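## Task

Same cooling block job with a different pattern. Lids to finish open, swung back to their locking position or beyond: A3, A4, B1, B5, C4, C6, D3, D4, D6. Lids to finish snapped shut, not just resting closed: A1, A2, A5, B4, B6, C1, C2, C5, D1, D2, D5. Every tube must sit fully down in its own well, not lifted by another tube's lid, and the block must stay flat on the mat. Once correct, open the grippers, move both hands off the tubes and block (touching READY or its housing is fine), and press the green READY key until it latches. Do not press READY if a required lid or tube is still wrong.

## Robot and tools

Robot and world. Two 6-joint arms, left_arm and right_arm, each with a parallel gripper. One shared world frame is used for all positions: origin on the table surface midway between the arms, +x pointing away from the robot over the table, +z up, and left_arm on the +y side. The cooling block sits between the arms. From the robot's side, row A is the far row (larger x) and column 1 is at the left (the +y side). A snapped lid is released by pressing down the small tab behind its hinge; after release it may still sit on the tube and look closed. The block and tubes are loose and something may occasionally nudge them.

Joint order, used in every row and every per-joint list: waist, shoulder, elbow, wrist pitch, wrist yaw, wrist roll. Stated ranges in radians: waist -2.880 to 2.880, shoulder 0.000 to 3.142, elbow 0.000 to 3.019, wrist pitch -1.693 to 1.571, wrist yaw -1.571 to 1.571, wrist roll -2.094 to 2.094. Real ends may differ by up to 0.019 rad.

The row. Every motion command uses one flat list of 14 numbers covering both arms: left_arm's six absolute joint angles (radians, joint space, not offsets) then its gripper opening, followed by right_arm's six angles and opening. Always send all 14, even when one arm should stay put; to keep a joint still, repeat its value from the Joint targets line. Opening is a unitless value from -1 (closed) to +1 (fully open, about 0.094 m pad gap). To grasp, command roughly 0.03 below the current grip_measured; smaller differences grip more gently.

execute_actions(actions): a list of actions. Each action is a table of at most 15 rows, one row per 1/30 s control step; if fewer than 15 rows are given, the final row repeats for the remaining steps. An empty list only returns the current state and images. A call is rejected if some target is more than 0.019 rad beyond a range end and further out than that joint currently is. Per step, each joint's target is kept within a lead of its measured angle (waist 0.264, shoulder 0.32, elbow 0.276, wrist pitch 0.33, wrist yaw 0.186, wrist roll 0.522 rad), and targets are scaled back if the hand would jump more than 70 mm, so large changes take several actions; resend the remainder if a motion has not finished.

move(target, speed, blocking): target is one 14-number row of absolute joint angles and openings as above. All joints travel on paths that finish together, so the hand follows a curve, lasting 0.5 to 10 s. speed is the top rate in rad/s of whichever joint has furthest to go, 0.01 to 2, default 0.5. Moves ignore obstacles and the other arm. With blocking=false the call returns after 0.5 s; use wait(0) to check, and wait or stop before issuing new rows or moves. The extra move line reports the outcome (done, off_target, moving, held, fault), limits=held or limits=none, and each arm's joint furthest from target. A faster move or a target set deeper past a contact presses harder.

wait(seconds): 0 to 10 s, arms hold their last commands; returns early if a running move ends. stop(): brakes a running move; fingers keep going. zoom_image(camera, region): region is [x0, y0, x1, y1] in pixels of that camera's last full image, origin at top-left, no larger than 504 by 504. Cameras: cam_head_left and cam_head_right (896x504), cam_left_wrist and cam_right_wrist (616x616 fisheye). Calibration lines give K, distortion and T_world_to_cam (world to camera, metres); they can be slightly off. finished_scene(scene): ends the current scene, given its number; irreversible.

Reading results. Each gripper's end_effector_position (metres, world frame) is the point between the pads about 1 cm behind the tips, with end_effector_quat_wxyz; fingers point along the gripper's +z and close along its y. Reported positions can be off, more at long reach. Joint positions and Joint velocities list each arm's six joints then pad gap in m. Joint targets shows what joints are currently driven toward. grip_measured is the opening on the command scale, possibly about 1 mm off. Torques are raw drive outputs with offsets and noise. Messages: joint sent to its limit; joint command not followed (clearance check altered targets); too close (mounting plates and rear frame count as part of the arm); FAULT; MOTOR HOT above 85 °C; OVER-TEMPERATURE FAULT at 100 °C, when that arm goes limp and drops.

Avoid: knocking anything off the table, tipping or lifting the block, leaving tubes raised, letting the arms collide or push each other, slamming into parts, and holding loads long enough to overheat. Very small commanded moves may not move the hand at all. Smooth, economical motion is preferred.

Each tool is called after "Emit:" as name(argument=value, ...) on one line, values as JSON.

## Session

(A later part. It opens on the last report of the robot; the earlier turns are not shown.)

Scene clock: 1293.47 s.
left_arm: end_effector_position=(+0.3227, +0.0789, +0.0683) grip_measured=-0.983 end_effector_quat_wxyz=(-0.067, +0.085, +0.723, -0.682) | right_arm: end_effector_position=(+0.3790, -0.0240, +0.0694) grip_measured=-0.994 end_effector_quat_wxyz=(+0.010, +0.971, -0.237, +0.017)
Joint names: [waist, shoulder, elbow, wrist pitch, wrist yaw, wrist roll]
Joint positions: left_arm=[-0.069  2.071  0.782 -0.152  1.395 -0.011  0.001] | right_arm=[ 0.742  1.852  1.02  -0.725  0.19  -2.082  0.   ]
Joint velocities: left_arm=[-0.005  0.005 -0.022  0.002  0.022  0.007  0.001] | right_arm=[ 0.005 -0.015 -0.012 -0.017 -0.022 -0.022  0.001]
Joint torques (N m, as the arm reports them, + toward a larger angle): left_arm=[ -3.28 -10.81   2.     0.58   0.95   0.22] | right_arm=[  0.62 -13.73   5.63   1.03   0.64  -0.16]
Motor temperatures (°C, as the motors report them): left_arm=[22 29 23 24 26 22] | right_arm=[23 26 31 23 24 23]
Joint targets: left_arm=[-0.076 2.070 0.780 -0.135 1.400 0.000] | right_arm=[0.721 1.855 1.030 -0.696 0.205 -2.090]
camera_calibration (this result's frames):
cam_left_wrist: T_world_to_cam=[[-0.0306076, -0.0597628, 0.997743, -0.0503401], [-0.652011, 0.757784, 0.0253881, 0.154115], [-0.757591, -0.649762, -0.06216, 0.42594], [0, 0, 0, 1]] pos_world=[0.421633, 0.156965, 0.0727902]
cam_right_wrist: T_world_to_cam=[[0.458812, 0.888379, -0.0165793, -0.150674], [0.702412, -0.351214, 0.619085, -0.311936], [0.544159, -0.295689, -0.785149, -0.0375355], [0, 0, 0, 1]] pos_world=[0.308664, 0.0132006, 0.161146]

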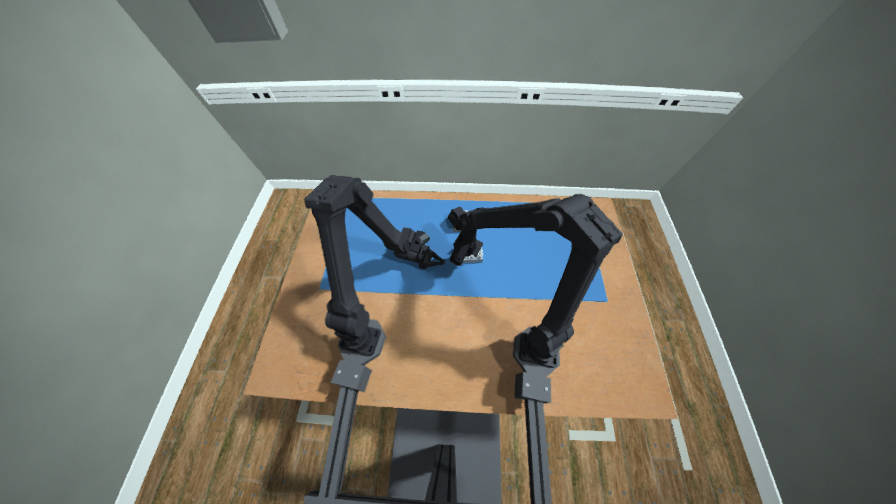

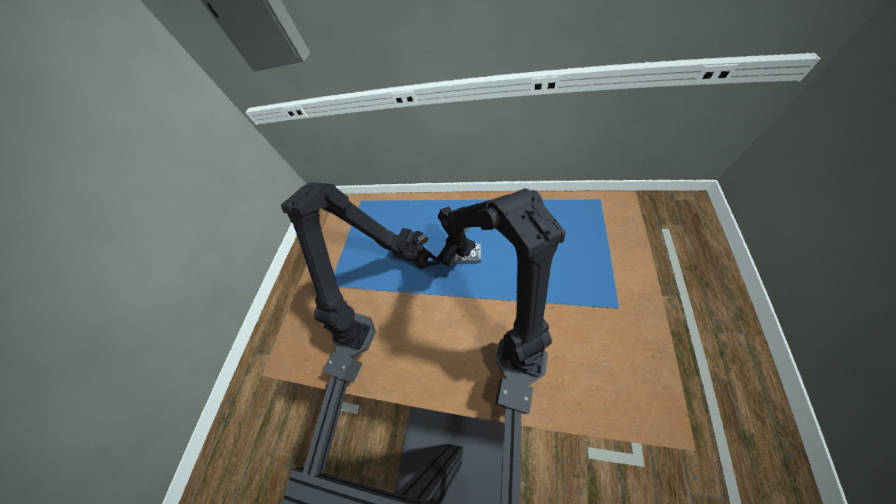

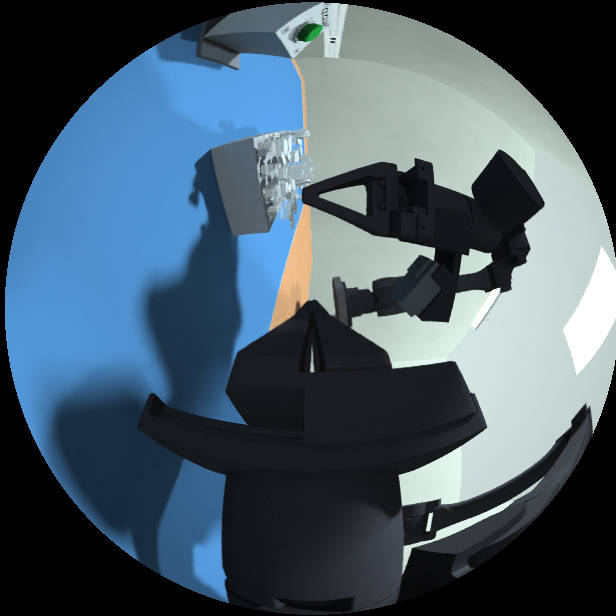

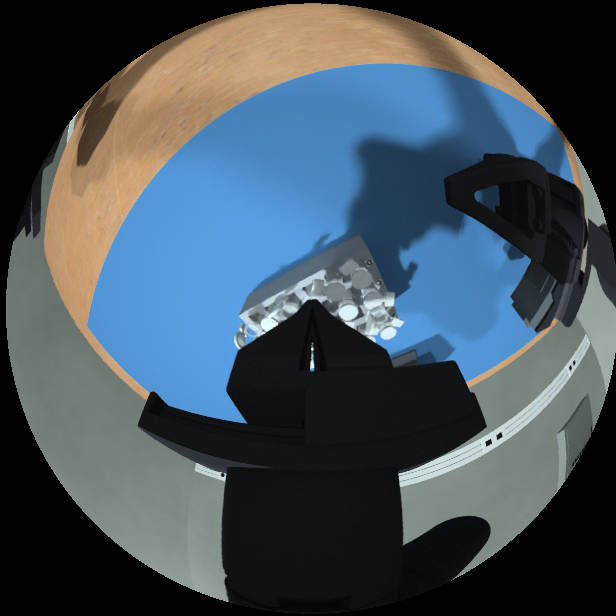

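Emit:
execute_actions(actions=[[[-0.076,2.07,0.78,-0.135,1.4,0,-1,0.735,1.855,1.04,-0.715,0.185,-2.09,-1],[-0.076,2.07,0.78,-0.135,1.4,0,-1,0.748,1.855,1.05,-0.725,0.175,-2.09,-1],[-0.076,2.07,0.78,-0.135,1.4,0,-1,0.757,1.855,1.055,-0.725,0.165,-2.09,-1],[-0.076,2.07,0.78,-0.135,1.4,0,-1,0.761,1.857,1.060,-0.725,0.158,-2.09,-1],[-0.076,2.07,0.78,-0.135,1.4,0,-1,0.764,1.860,1.064,-0.725,0.154,-2.09,-1],[-0.076,2.07,0.78,-0.135,1.4,0,-1,0.767,1.863,1.069,-0.725,0.154,-2.09,-1],[-0.076,2.07,0.78,-0.135,1.4,0,-1,0.770,1.866,1.074,-0.725,0.154,-2.09,-1],[-0.076,2.07,0.78,-0.135,1.4,0,-1,0.772,1.869,1.079,-0.725,0.154,-2.09,-1],[-0.076,2.07,0.78,-0.135,1.4,0,-1,0.773,1.872,1.084,-0.725,0.154,-2.09,-1],[-0.076,2.07,0.78,-0.135,1.4,0,-1,0.773,1.875,1.088,-0.725,0.154,-2.09,-1],[-0.076,2.07,0.78,-0.135,1.4,0,-1,0.773,1.878,1.088,-0.725,0.154,-2.09,-1],[-0.076,2.07,0.78,-0.135,1.4,0,-1,0.773,1.880,1.088,-0.725,0.154,-2.09,-1]]])

Emit:
zoom_image(camera="cam_right_wrist", region=[260, 250, 360, 325])

Emit:
zoom_image(camera="cam_left_wrist", region=[250, 130, 340, 230])

Scene clock: 1305.10 s.
left_arm: end_effector_position=(+0.3227, +0.0789, +0.0683) grip_measured=-0.983 end_effector_quat_wxyz=(-0.067, +0.085, +0.723, -0.682) | right_arm: end_effector_position=(+0.3839, -0.0049, +0.0742) grip_measured=-0.994 end_effector_quat_wxyz=(-0.010, +0.973, -0.230, +0.013)
Joint names: [waist, shoulder, elbow, wrist pitch, wrist yaw, wrist roll]
Joint positions: left_arm=[-0.069  2.071  0.782 -0.152  1.395 -0.011  0.001] | right_arm=[ 0.76   1.862  1.051 -0.725  0.157 -2.082  0.   ]
Joint velocities: left_arm=[ 0.005 -0.015 -0.012 -0.012 -0.081 -0.11  -0.001] | right_arm=[-0.005  0.024  0.012 -0.012 -0.081  0.037  0.   ]
Joint torques (N m, as the arm reports them, + toward a larger angle): left_arm=[ -3.34 -10.5    1.88   0.53   0.96   0.21] | right_arm=[  3.94 -13.81   7.57   0.12  -0.17  -0.16]
Motor temperatures (°C, as the motors report them): left_arm=[22 29 23 24 26 22] | right_arm=[23 26 31 23 24 23]
Joint targets: left_arm=[-0.076 2.070 0.780 -0.135 1.400 -0.000] | right_arm=[0.773 1.880 1.088 -0.725 0.154 -2.090]
camera_calibration (this result's frames):
cam_left_wrist: T_world_to_cam=[[-0.0306076, -0.0597628, 0.997743, -0.0503401], [-0.652011, 0.757784, 0.0253881, 0.154115], [-0.757591, -0.649762, -0.06216, 0.42594], [0, 0, 0, 1]] pos_world=[0.421633, 0.156965, 0.0727902]
cam_right_wrist: T_world_to_cam=[[0.445492, 0.895067, 0.0197993, -0.167382], [0.70739, -0.365465, 0.605008, -0.312555], [0.548759, -0.255521, -0.795973, -0.031569], [0, 0, 0, 1]] pos_world=[0.31299, 0.0275238, 0.167285]

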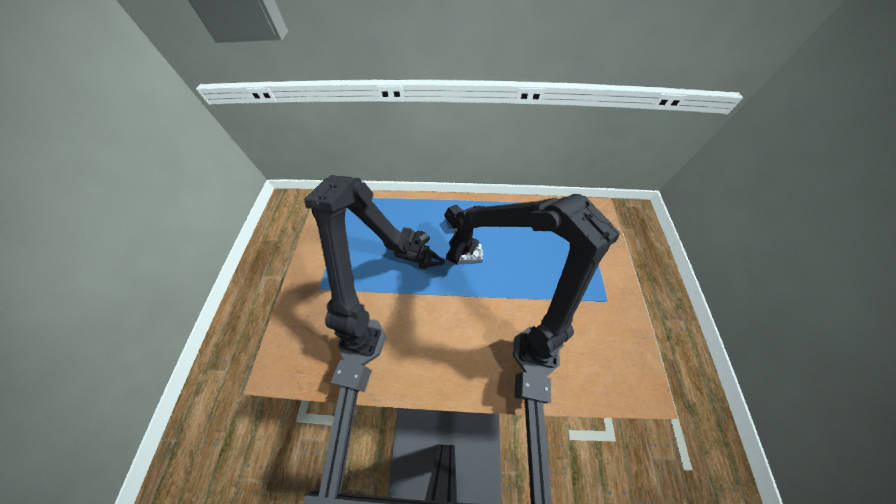

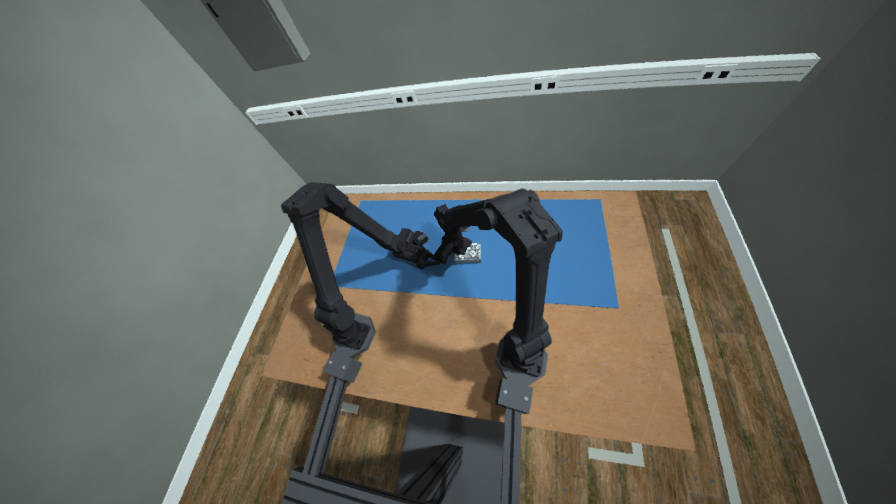

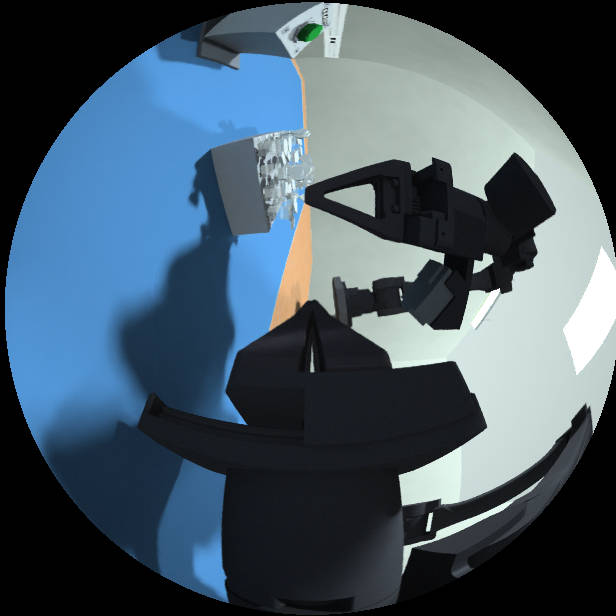

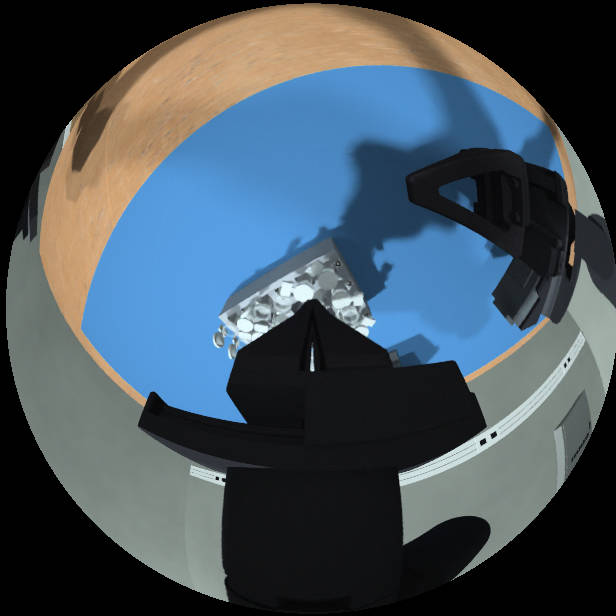

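Region (260, 250, 360, 325) of cam_right_wrist's 616x616 image, scaled by 5.040, with more detail than that image has; it fills the top 378 rows of this view, and the rest is white.

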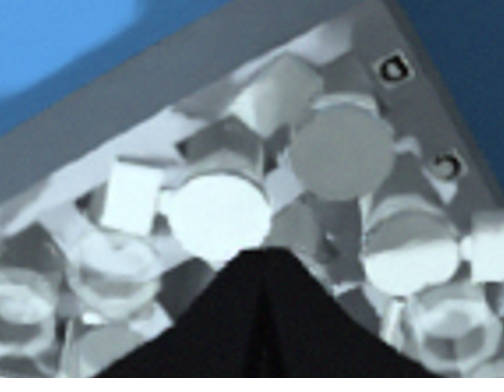

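Region (250, 130, 340, 230) of cam_left_wrist's 616x616 image, scaled by 5.040, with more detail than that image has; it fills the left 454 columns of this view, and the rest is white.

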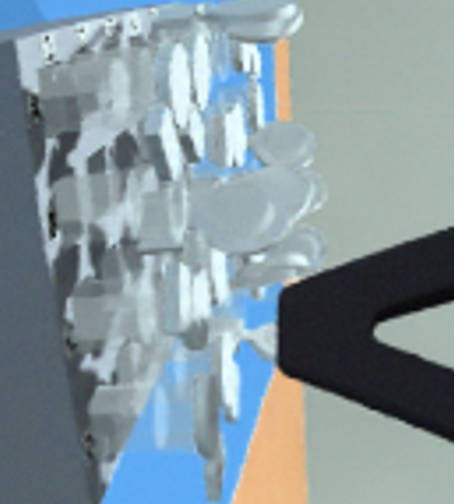

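Emit:
execute_actions(actions=[[[-0.076,2.07,0.78,-0.135,1.4,0,-1,0.765,1.884,1.060,-0.740,0.157,-2.09,-1],[-0.076,2.07,0.78,-0.135,1.4,0,-1,0.760,1.888,1.050,-0.748,0.157,-2.09,-1],[-0.076,2.07,0.78,-0.135,1.4,0,-1,0.760,1.891,1.047,-0.748,0.157,-2.09,-1],[-0.076,2.07,0.78,-0.135,1.4,0,-1,0.760,1.894,1.047,-0.748,0.157,-2.09,-1],[-0.076,2.07,0.78,-0.135,1.4,0,-1,0.760,1.897,1.047,-0.748,0.157,-2.09,-1],[-0.076,2.07,0.78,-0.135,1.4,0,-1,0.760,1.900,1.047,-0.740,0.157,-2.09,-1],[-0.076,2.07,0.78,-0.135,1.4,0,-1,0.760,1.905,1.047,-0.735,0.157,-2.09,-1],[-0.076,2.07,0.78,-0.135,1.4,0,-1,0.760,1.915,1.047,-0.735,0.157,-2.09,-1],[-0.076,2.07,0.78,-0.135,1.4,0,-1,0.760,1.928,1.047,-0.735,0.157,-2.09,-1],[-0.076,2.07,0.78,-0.135,1.4,0,-1,0.760,1.942,1.047,-0.735,0.157,-2.09,-1],[-0.076,2.07,0.78,-0.135,1.4,0,-1,0.760,1.945,1.047,-0.735,0.157,-2.09,-1],[-0.076,2.07,0.78,-0.135,1.4,0,-1,0.760,1.945,1.047,-0.735,0.157,-2.09,-1],[-0.076,2.07,0.78,-0.135,1.4,0,-1,0.760,1.945,1.047,-0.735,0.157,-2.09,-1],[-0.076,2.07,0.78,-0.135,1.4,0,-1,0.760,1.945,1.047,-0.735,0.157,-2.09,-1],[-0.076,2.07,0.78,-0.135,1.4,0,-1,0.760,1.895,1.047,-0.735,0.157,-2.09,-1]]])

Emit:
zoom_image(camera="cam_right_wrist", region=[260, 250, 360, 325])

Scene clock: 1318.40 s.
left_arm: end_effector_position=(+0.3227, +0.0789, +0.0683) grip_measured=-0.983 end_effector_quat_wxyz=(-0.067, +0.085, +0.723, -0.682) | right_arm: end_effector_position=(+0.3792, -0.0064, +0.0647) grip_measured=-0.994 end_effector_quat_wxyz=(-0.000, +0.974, -0.228, +0.004)
Joint names: [waist, shoulder, elbow, wrist pitch, wrist yaw, wrist roll]
Joint positions: left_arm=[-0.069  2.071  0.782 -0.152  1.395 -0.011  0.001] | right_arm=[ 0.76   1.885  1.052 -0.731  0.157 -2.082  0.   ]
Joint velocities: left_arm=[0.005 0.015 0.027 0.007 0.022 0.081 0.001] | right_arm=[-0.005 -0.093 -0.007 -0.017 -0.051 -0.037 -0.   ]
Joint torques (N m, as the arm reports them, + toward a larger angle): left_arm=[ -3.3  -10.75   1.92   0.55   0.96   0.2 ] | right_arm=[  1.9  -13.37   4.73  -0.19  -0.04  -0.17]
Motor temperatures (°C, as the motors report them): left_arm=[22 29 23 24 26 22] | right_arm=[23 26 32 23 24 23]
Joint targets: left_arm=[-0.076 2.070 0.780 -0.135 1.400 -0.000] | right_arm=[0.760 1.895 1.047 -0.735 0.157 -2.090]
camera_calibration (this result's frames):
cam_left_wrist: T_world_to_cam=[[-0.0306076, -0.0597628, 0.997743, -0.0503401], [-0.652011, 0.757784, 0.0253881, 0.154115], [-0.757591, -0.649762, -0.06216, 0.42594], [0, 0, 0, 1]] pos_world=[0.421633, 0.156965, 0.0727902]
cam_right_wrist: T_world_to_cam=[[0.442061, 0.896979, -0.00324513, -0.160973], [0.721897, -0.353623, 0.594825, -0.3088], [0.532398, -0.265291, -0.803849, -0.0302534], [0, 0, 0, 1]] pos_world=[0.310189, 0.027165, 0.158841]

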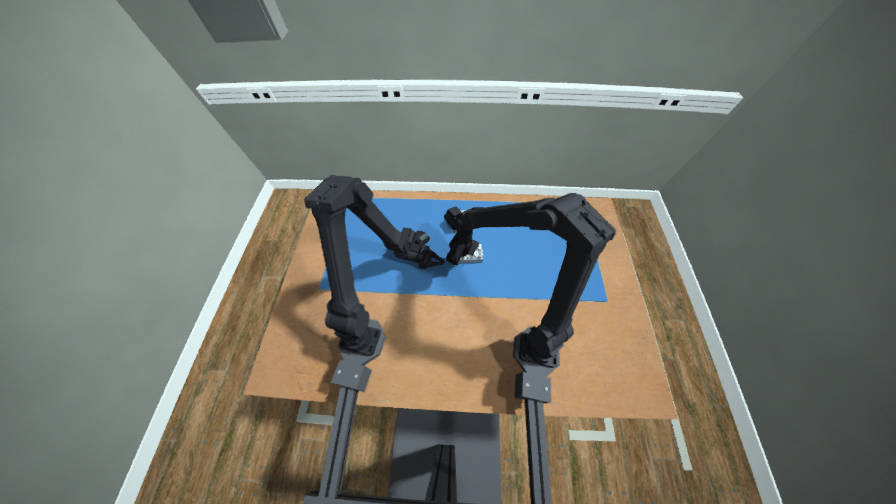

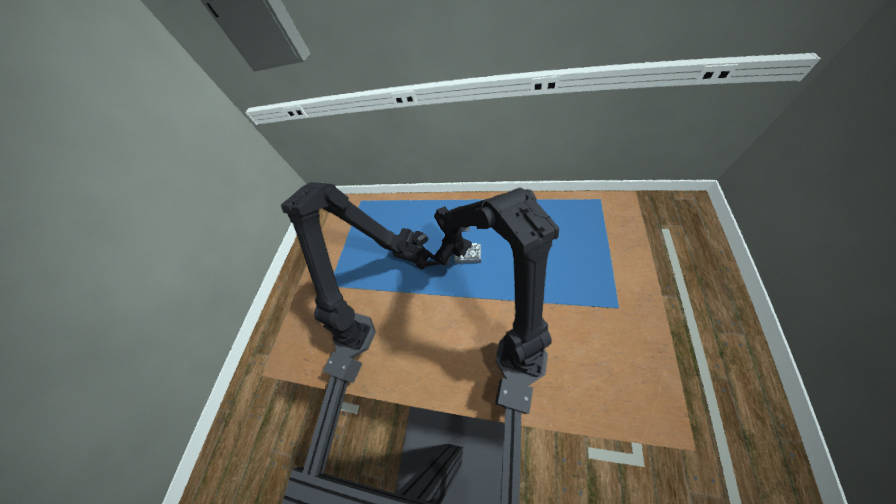

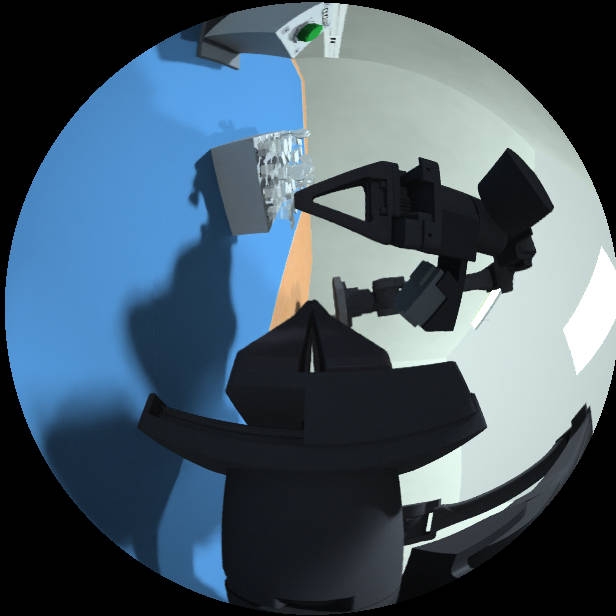

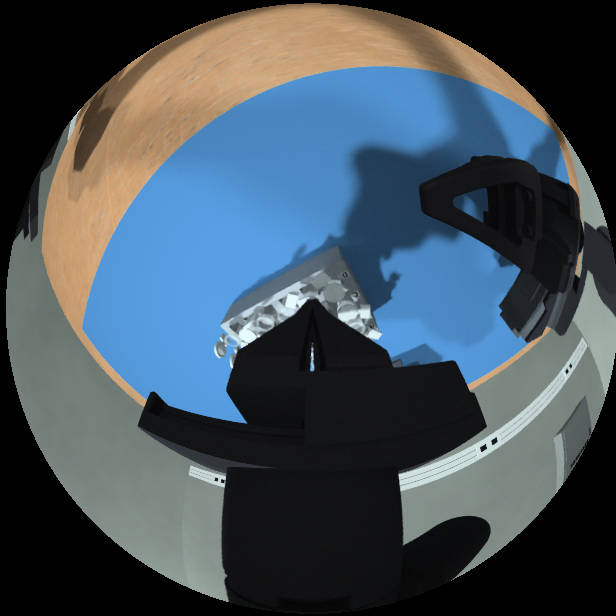

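Region (260, 250, 360, 325) of cam_right_wrist's 616x616 image, scaled by 5.040, with more detail than that image has; it fills the top 378 rows of this view, and the rest is white.

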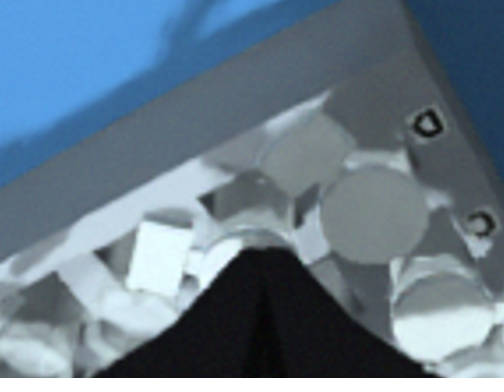

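Emit:
execute_actions(actions=[[[-0.076,2.07,0.78,-0.135,1.4,0,-1,0.760,1.875,1.05,-0.745,0.157,-2.09,-1],[-0.076,2.07,0.78,-0.135,1.4,0,-1,0.760,1.868,1.05,-0.751,0.157,-2.09,-1],[-0.076,2.07,0.78,-0.135,1.4,0,-1,0.760,1.861,1.05,-0.756,0.157,-2.09,-1],[-0.076,2.07,0.78,-0.135,1.4,0,-1,0.760,1.854,1.05,-0.761,0.157,-2.09,-1],[-0.076,2.07,0.78,-0.135,1.4,0,-1,0.760,1.847,1.05,-0.766,0.157,-2.09,-1],[-0.076,2.07,0.78,-0.135,1.4,0,-1,0.760,1.840,1.055,-0.771,0.157,-2.09,-1],[-0.076,2.07,0.78,-0.135,1.4,0,-1,0.760,1.833,1.06,-0.776,0.157,-2.09,-1],[-0.076,2.07,0.78,-0.135,1.4,0,-1,0.760,1.826,1.07,-0.781,0.157,-2.09,-1],[-0.076,2.07,0.78,-0.135,1.4,0,-1,0.760,1.820,1.08,-0.786,0.157,-2.09,-1],[-0.076,2.07,0.78,-0.135,1.4,0,-1,0.755,1.816,1.09,-0.790,0.157,-2.09,-1],[-0.076,2.07,0.78,-0.135,1.4,0,-1,0.750,1.816,1.10,-0.795,0.157,-2.09,-1],[-0.076,2.07,0.78,-0.135,1.4,0,-1,0.745,1.816,1.11,-0.802,0.157,-2.09,-1],[-0.076,2.07,0.78,-0.135,1.4,0,-1,0.738,1.822,1.12,-0.810,0.157,-2.09,-1],[-0.076,2.07,0.78,-0.135,1.4,0,-1,0.730,1.830,1.13,-0.818,0.157,-2.09,-1],[-0.076,2.07,0.78,-0.135,1.4,0,-1,0.720,1.838,1.142,-0.827,0.157,-2.09,-1]],[[-0.076,2.07,0.78,-0.135,1.4,0,-1,0.708,1.845,1.155,-0.837,0.157,-2.09,-1],[-0.076,2.07,0.78,-0.135,1.4,0,-1,0.695,1.852,1.169,-0.848,0.157,-2.09,-1],[-0.076,2.07,0.78,-0.135,1.4,0,-1,0.681,1.859,1.184,-0.860,0.157,-2.09,-1],[-0.076,2.07,0.78,-0.135,1.4,0,-1,0.667,1.866,1.199,-0.872,0.157,-2.09,-1],[-0.076,2.07,0.78,-0.135,1.4,0,-1,0.653,1.873,1.214,-0.884,0.157,-2.09,-1],[-0.076,2.07,0.78,-0.135,1.4,0,-1,0.639,1.880,1.229,-0.896,0.157,-2.09,-1],[-0.076,2.07,0.78,-0.135,1.4,0,-1,0.625,1.887,1.244,-0.908,0.157,-2.09,-1],[-0.076,2.07,0.78,-0.135,1.4,0,-1,0.611,1.894,1.259,-0.920,0.157,-2.09,-1],[-0.076,2.07,0.78,-0.135,1.4,0,-1,0.598,1.901,1.273,-0.931,0.157,-2.09,-1],[-0.076,2.07,0.78,-0.135,1.4,0,-1,0.587,1.907,1.286,-0.940,0.157,-2.09,-1],[-0.076,2.07,0.78,-0.135,1.4,0,-1,0.578,1.913,1.297,-0.948,0.157,-2.09,-1],[-0.076,2.07,0.78,-0.135,1.4,0,-1,0.571,1.918,1.304,-0.953,0.157,-2.09,-1],[-0.076,2.07,0.78,-0.135,1.4,0,-1,0.568,1.920,1.308,-0.956,0.157,-2.09,-1]]])

Scene clock: 1335.53 s.
left_arm: end_effector_position=(+0.3227, +0.0789, +0.0683) grip_measured=-0.983 end_effector_quat_wxyz=(-0.067, +0.085, +0.723, -0.682) | right_arm: end_effector_position=(+0.4715, -0.0703, +0.1010) grip_measured=-0.994 end_effector_quat_wxyz=(+0.013, +0.948, -0.318, -0.008)
Joint names: [waist, shoulder, elbow, wrist pitch, wrist yaw, wrist roll]
Joint positions: left_arm=[-0.069  2.071  0.782 -0.152  1.395 -0.011  0.001] | right_arm=[ 0.567  1.904  1.267 -0.933  0.157 -2.082  0.   ]
Joint velocities: left_arm=[-0.015 -0.015 -0.002 -0.012  0.022  0.037 -0.   ] | right_arm=[-0.171  0.063  0.056 -0.051  0.037  0.007 -0.   ]
Joint torques (N m, as the arm reports them, + toward a larger angle): left_arm=[ -3.34 -10.89   2.     0.54   0.97   0.2 ] | right_arm=[  3.82 -14.81   8.19  -0.62  -0.02  -0.09]
Motor temperatures (°C, as the motors report them): left_arm=[22 29 23 24 26 22] | right_arm=[23 26 31 23 24 23]
Joint targets: left_arm=[-0.076 2.070 0.780 -0.135 1.400 -0.000] | right_arm=[0.568 1.920 1.308 -0.956 0.157 -2.090]
camera_calibration (this result's frames):
cam_left_wrist: T_world_to_cam=[[-0.0306076, -0.0597628, 0.997743, -0.0503401], [-0.652011, 0.757784, 0.0253881, 0.154115], [-0.757591, -0.649762, -0.06216, 0.42594], [0, 0, 0, 1]] pos_world=[0.421633, 0.156965, 0.0727902]
cam_right_wrist: T_world_to_cam=[[0.601775, 0.79785, -0.0360995, -0.223272], [0.661477, -0.472568, 0.582346, -0.398236], [0.447565, -0.37432, -0.812139, -0.0340588], [0, 0, 0, 1]] pos_world=[0.413027, -0.0228049, 0.196191]

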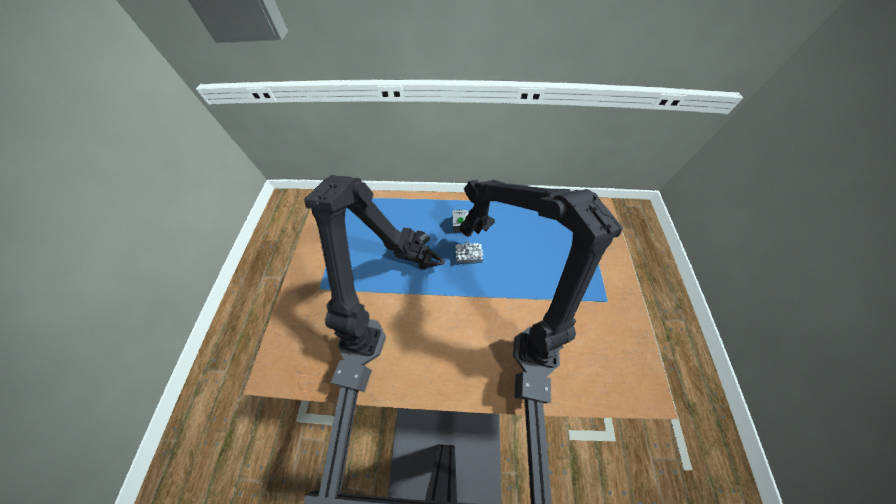

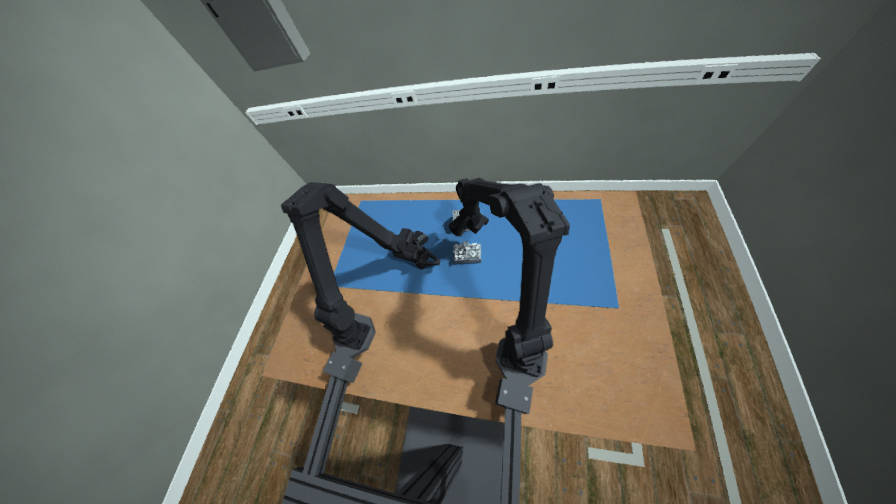

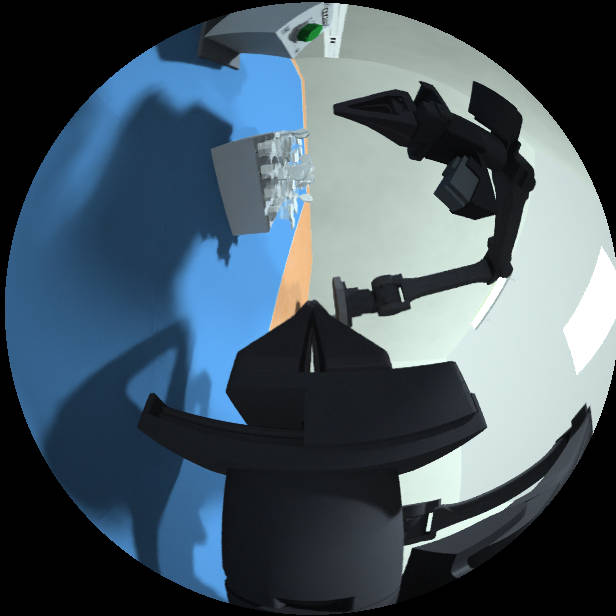

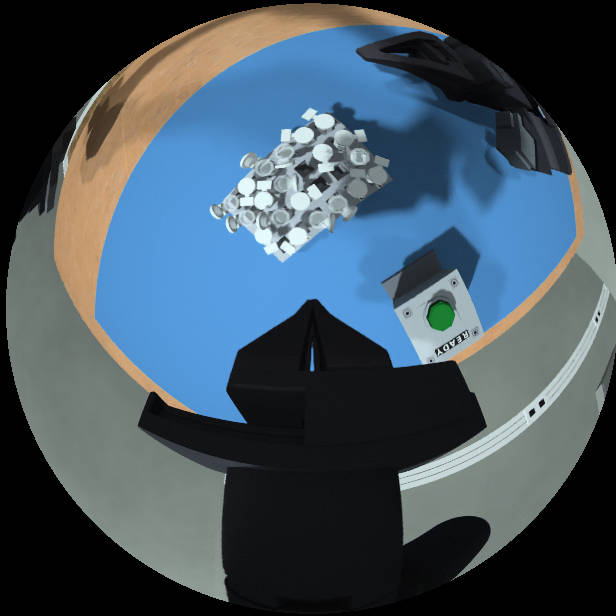

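Emit:
execute_actions(actions=[])

Emit:
zoom_image(camera="cam_right_wrist", region=[205, 140, 325, 260])

Emit:
zoom_image(camera="cam_right_wrist", region=[275, 105, 400, 230])

Emit:
zoom_image(camera="cam_left_wrist", region=[250, 125, 340, 230])

Scene clock: 1340.53 s.
left_arm: end_effector_position=(+0.3227, +0.0789, +0.0683) grip_measured=-0.983 end_effector_quat_wxyz=(-0.067, +0.085, +0.723, -0.682) | right_arm: end_effector_position=(+0.4710, -0.0730, +0.1002) grip_measured=-0.994 end_effector_quat_wxyz=(+0.016, +0.947, -0.320, -0.011)
Joint names: [waist, shoulder, elbow, wrist pitch, wrist yaw, wrist roll]
Joint positions: left_arm=[-0.069  2.071  0.782 -0.152  1.395 -0.011  0.001] | right_arm=[ 0.563  1.905  1.268 -0.94   0.157 -2.082  0.   ]
Joint velocities: left_arm=[-0.015 -0.005  0.012 -0.007 -0.037  0.022  0.   ] | right_arm=[-0.005  0.005 -0.012 -0.017  0.037  0.051  0.   ]
Joint torques (N m, as the arm reports them, + toward a larger angle): left_arm=[ -3.32 -11.11   1.93   0.53   0.95   0.21] | right_arm=[  3.33 -15.71   8.54  -0.75  -0.01  -0.16]
Motor temperatures (°C, as the motors report them): left_arm=[22 29 23 24 26 22] | right_arm=[23 26 32 23 24 23]
Joint targets: left_arm=[-0.076 2.070 0.780 -0.135 1.400 -0.000] | right_arm=[0.568 1.920 1.308 -0.956 0.157 -2.090]
camera_calibration (this result's frames):
cam_left_wrist: T_world_to_cam=[[-0.0306076, -0.0597628, 0.997743, -0.0503401], [-0.652011, 0.757784, 0.0253881, 0.154115], [-0.757591, -0.649762, -0.06216, 0.42594], [0, 0, 0, 1]] pos_world=[0.421633, 0.156965, 0.0727902]
cam_right_wrist: T_world_to_cam=[[0.604244, 0.795639, -0.0429795, -0.22145], [0.663999, -0.472987, 0.579127, -0.399575], [0.440448, -0.378473, -0.814103, -0.0322375], [0, 0, 0, 1]] pos_world=[0.413326, -0.0250005, 0.195642]

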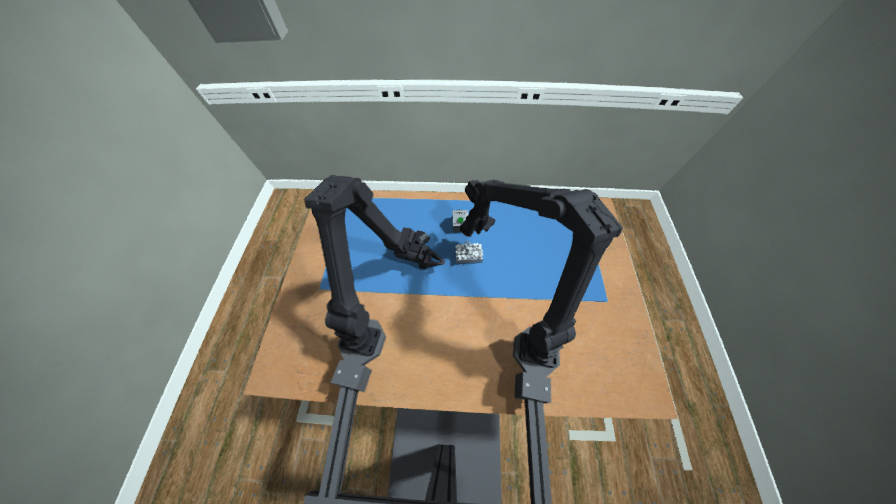

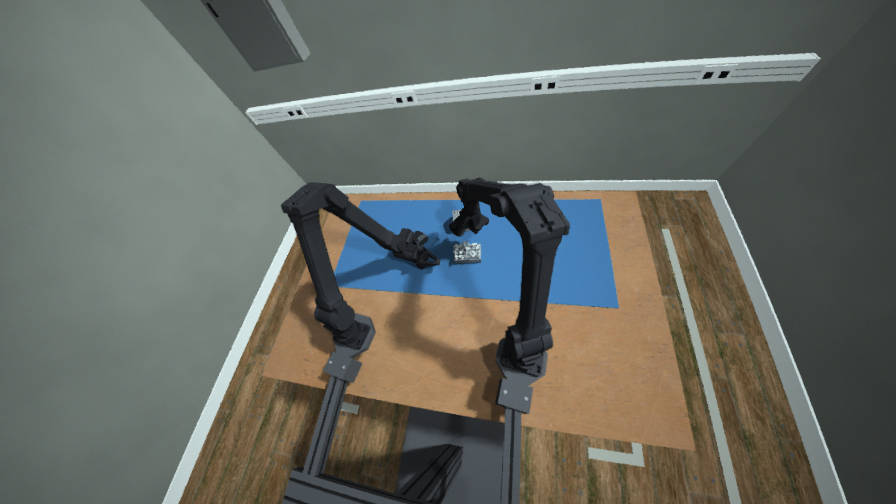

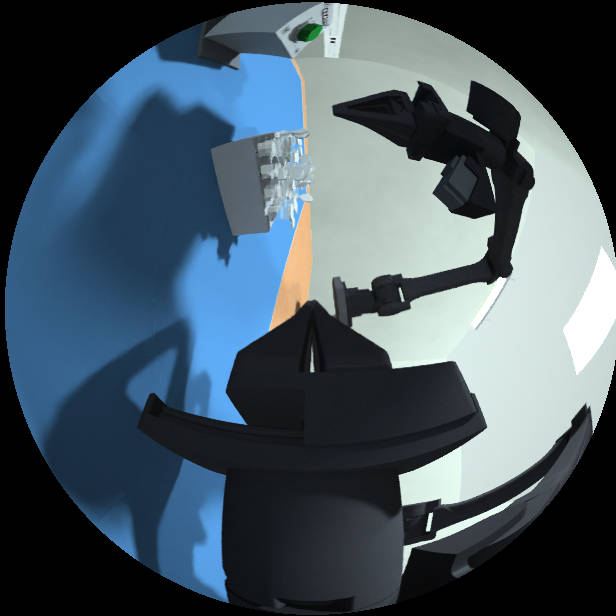

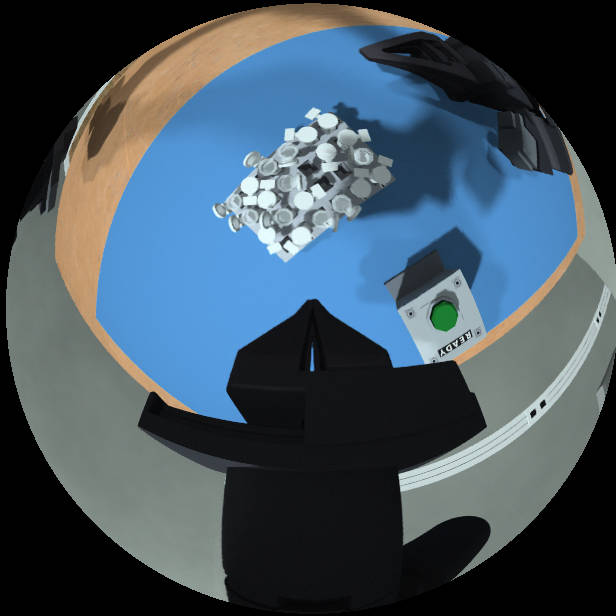

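Region (205, 140, 325, 260) of cam_right_wrist's 616x616 image, scaled by 4.200, with more detail than that image has.

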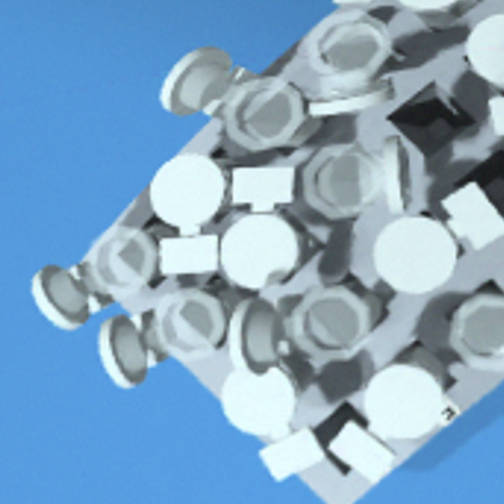

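Region (275, 105, 400, 230) of cam_right_wrist's 616x616 image, scaled by 4.032, with more detail than that image has.

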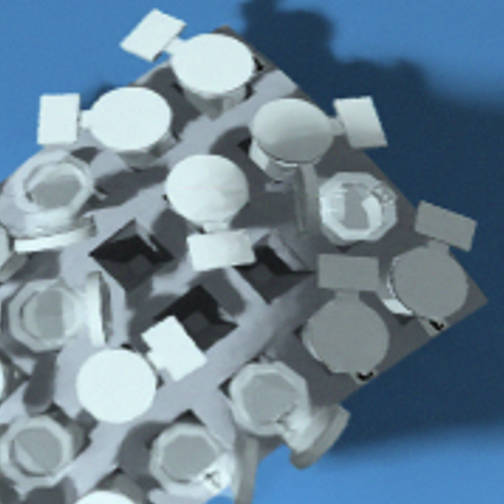

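Region (250, 125, 340, 230) of cam_left_wrist's 616x616 image, scaled by 4.800, with more detail than that image has; it fills the left 432 columns of this view, and the rest is white.

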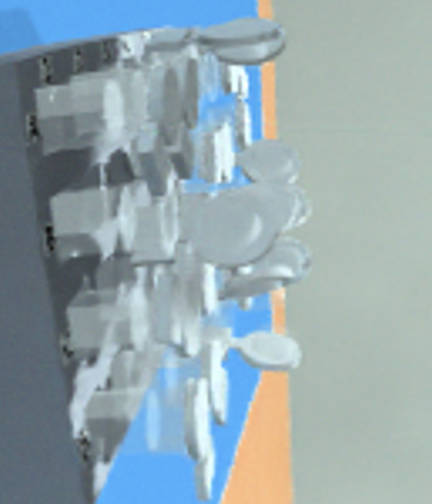

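Emit:
zoom_image(camera="cam_right_wrist", region=[270, 140, 330, 200])

Emit:
zoom_image(camera="cam_right_wrist", region=[305, 185, 370, 250])

Emit:
zoom_image(camera="cam_right_wrist", region=[208, 145, 298, 240])

Region (270, 140, 330, 200) of cam_right_wrist's 616x616 image, scaled by 8.400, with more detail than that image has.

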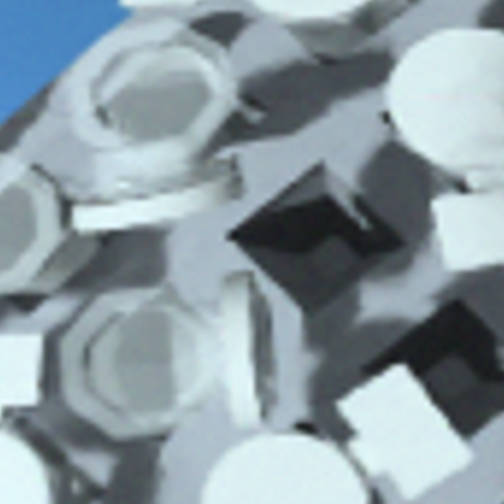

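Region (305, 185, 370, 250) of cam_right_wrist's 616x616 image, scaled by 7.754, with more detail than that image has.

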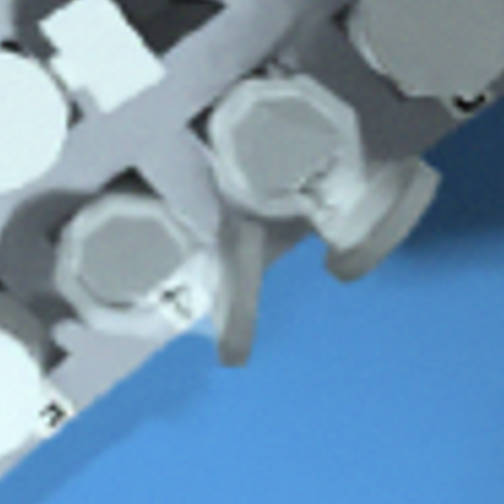

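Region (208, 145, 298, 240) of cam_right_wrist's 616x616 image, scaled by 5.305, with more detail than that image has; it fills the left 477 columns of this view, and the rest is white.

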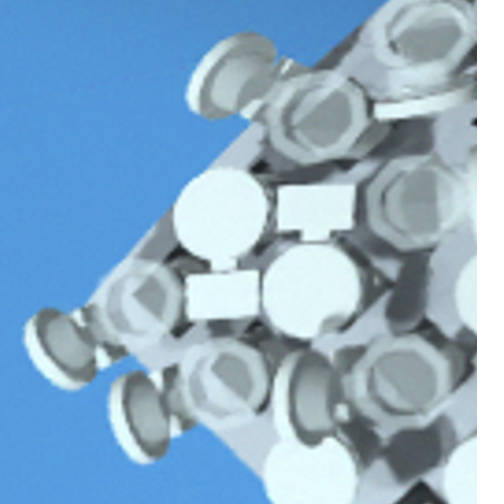

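Emit:
zoom_image(camera="cam_right_wrist", region=[380, 250, 500, 370])

Region (380, 250, 500, 370) of cam_right_wrist's 616x616 image, scaled by 4.200, with more detail than that image has.

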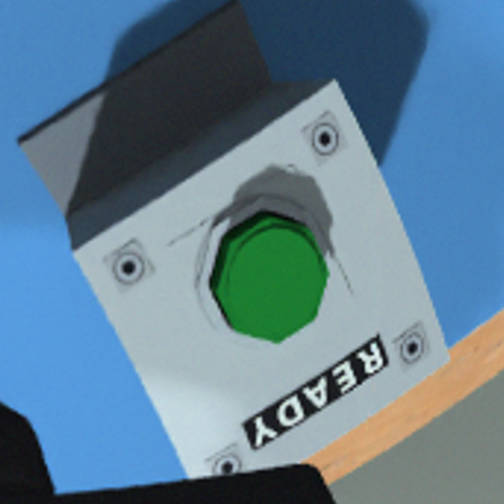

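Emit:
zoom_image(camera="cam_head_left", region=[430, 195, 500, 265])

Region (430, 195, 500, 265) of cam_head_left's 896x504 image, scaled by 7.200, with more detail than that image has.

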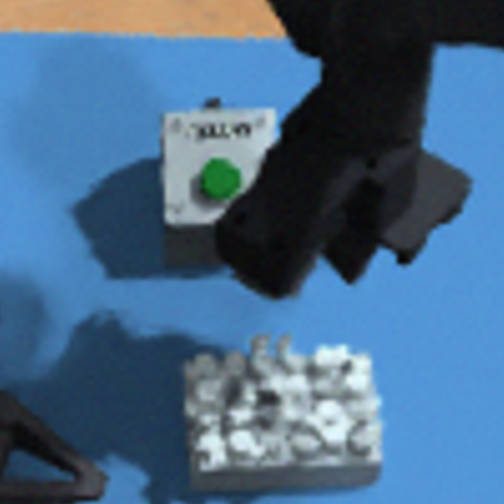

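Emit:
move(target=[0.02,1.92,0.78,-0.135,1.4,0,-1,0.650,2.125,1.685,-1.126,0.157,-1.085,-1], speed=1.0)

Emit:
zoom_image(camera="cam_right_wrist", region=[230, 200, 390, 340])

Scene clock: 1385.70 s.
left_arm: end_effector_position=(+0.3654, +0.1086, +0.1063) grip_measured=-0.983 end_effector_quat_wxyz=(+0.007, +0.089, +0.725, -0.683) | right_arm: end_effector_position=(+0.5420, +0.0052, +0.1124) grip_measured=-0.994 end_effector_quat_wxyz=(+0.016, +0.709, -0.705, -0.002)
Joint names: [waist, shoulder, elbow, wrist pitch, wrist yaw, wrist roll]
Joint positions: left_arm=[ 0.014  1.948  0.782 -0.152  1.395 -0.011  0.001] | right_arm=[ 0.637  2.108  1.635 -1.11   0.157 -1.094  0.   ]
Joint velocities: left_arm=[-0.005  0.005 -0.002 -0.012  0.007  0.081 -0.001] | right_arm=[-0.015 -0.015  0.002 -0.007  0.037  0.037 -0.   ]
Joint torques (N m, as the arm reports them, + toward a larger angle): left_arm=[ -2.05 -13.11   3.22   0.65   0.96   0.22] | right_arm=[  3.85 -18.12   9.79  -0.74  -0.02  -0.01]
Motor temperatures (°C, as the motors report them): left_arm=[22 29 23 24 26 22] | right_arm=[23 26 35 23 24 23]
Joint targets: left_arm=[0.020 1.920 0.780 -0.135 1.400 -0.000] | right_arm=[0.650 2.125 1.685 -1.126 0.157 -1.085]
move: off_target (left_arm, right_arm); limits=none; left_arm: farthest joint: the shoulder, 0.028 radians from its target (0.151 radians at the start); right_arm: farthest joint: the elbow, 0.050 radians from its target (0.417 radians at the start)
camera_calibration (this result's frames):
cam_left_wrist: T_world_to_cam=[[-0.136795, -0.0557517, 0.989029, -0.0459032], [-0.719257, 0.692108, -0.0604683, 0.199208], [-0.681144, -0.719638, -0.134777, 0.467298], [0, 0, 0, 1]] pos_world=[0.455299, 0.195853, 0.120426]
cam_right_wrist: T_world_to_cam=[[0.999494, 0.00694599, -0.0310544, -0.537565], [0.0243231, -0.796005, 0.604801, -0.0713407], [-0.0205185, -0.60525, -0.795771, 0.225051], [0, 0, 0, 1]] pos_world=[0.543645, 0.0831585, 0.205542]

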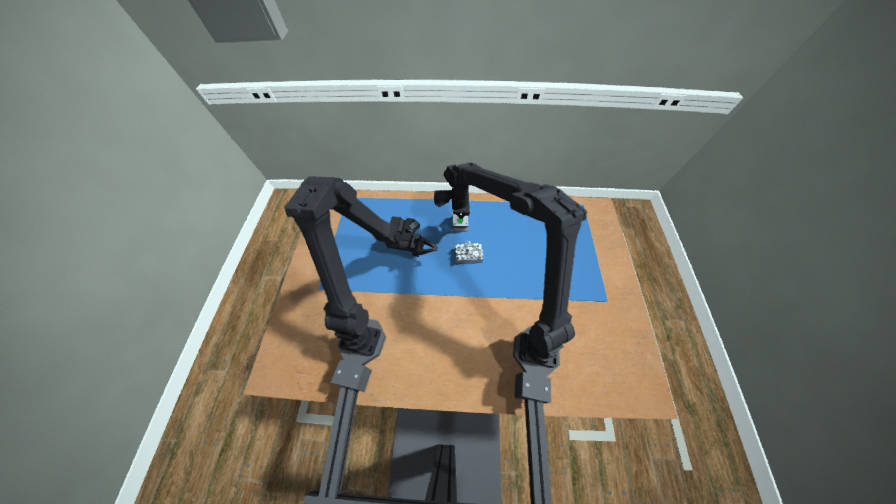

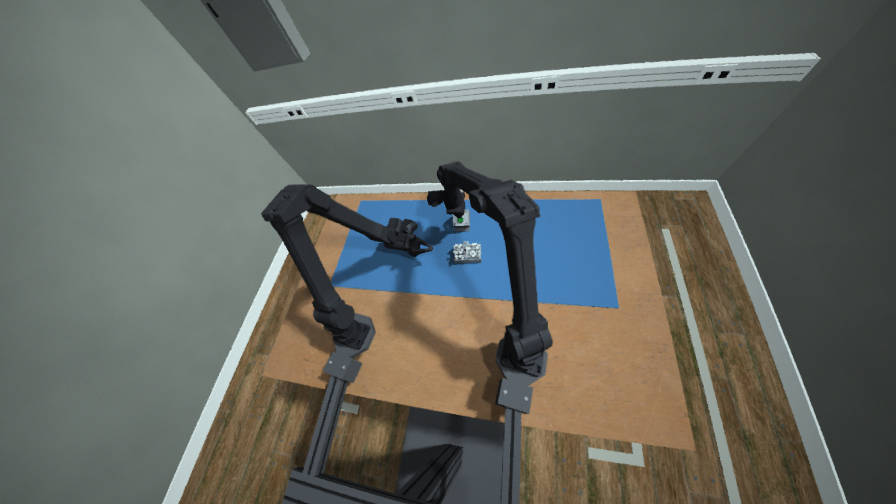

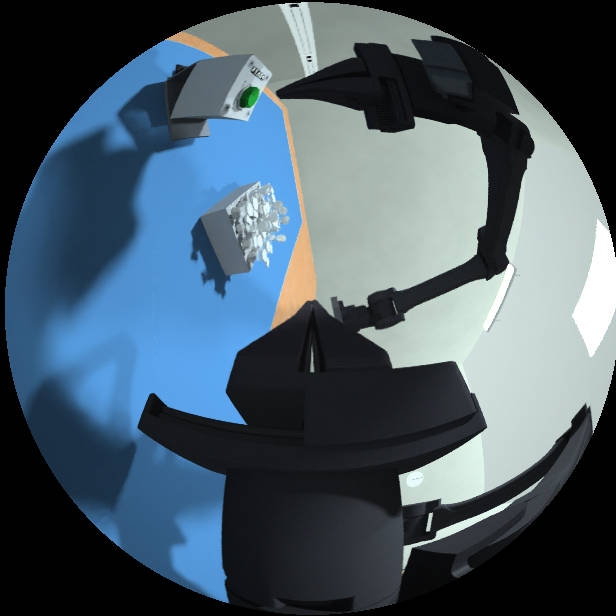

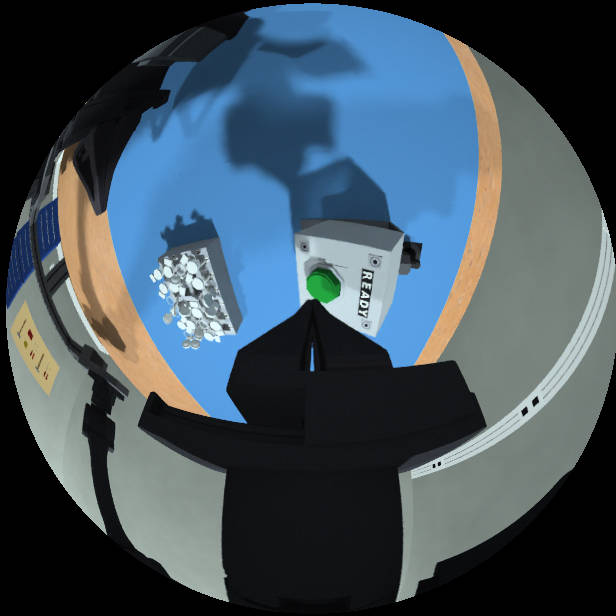

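Region (230, 200, 390, 340) of cam_right_wrist's 616x616 image, scaled by 3.150, with more detail than that image has; it fills the top 441 rows of this view, and the rest is white.

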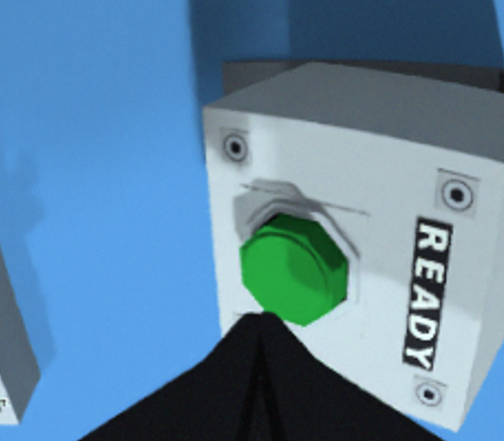

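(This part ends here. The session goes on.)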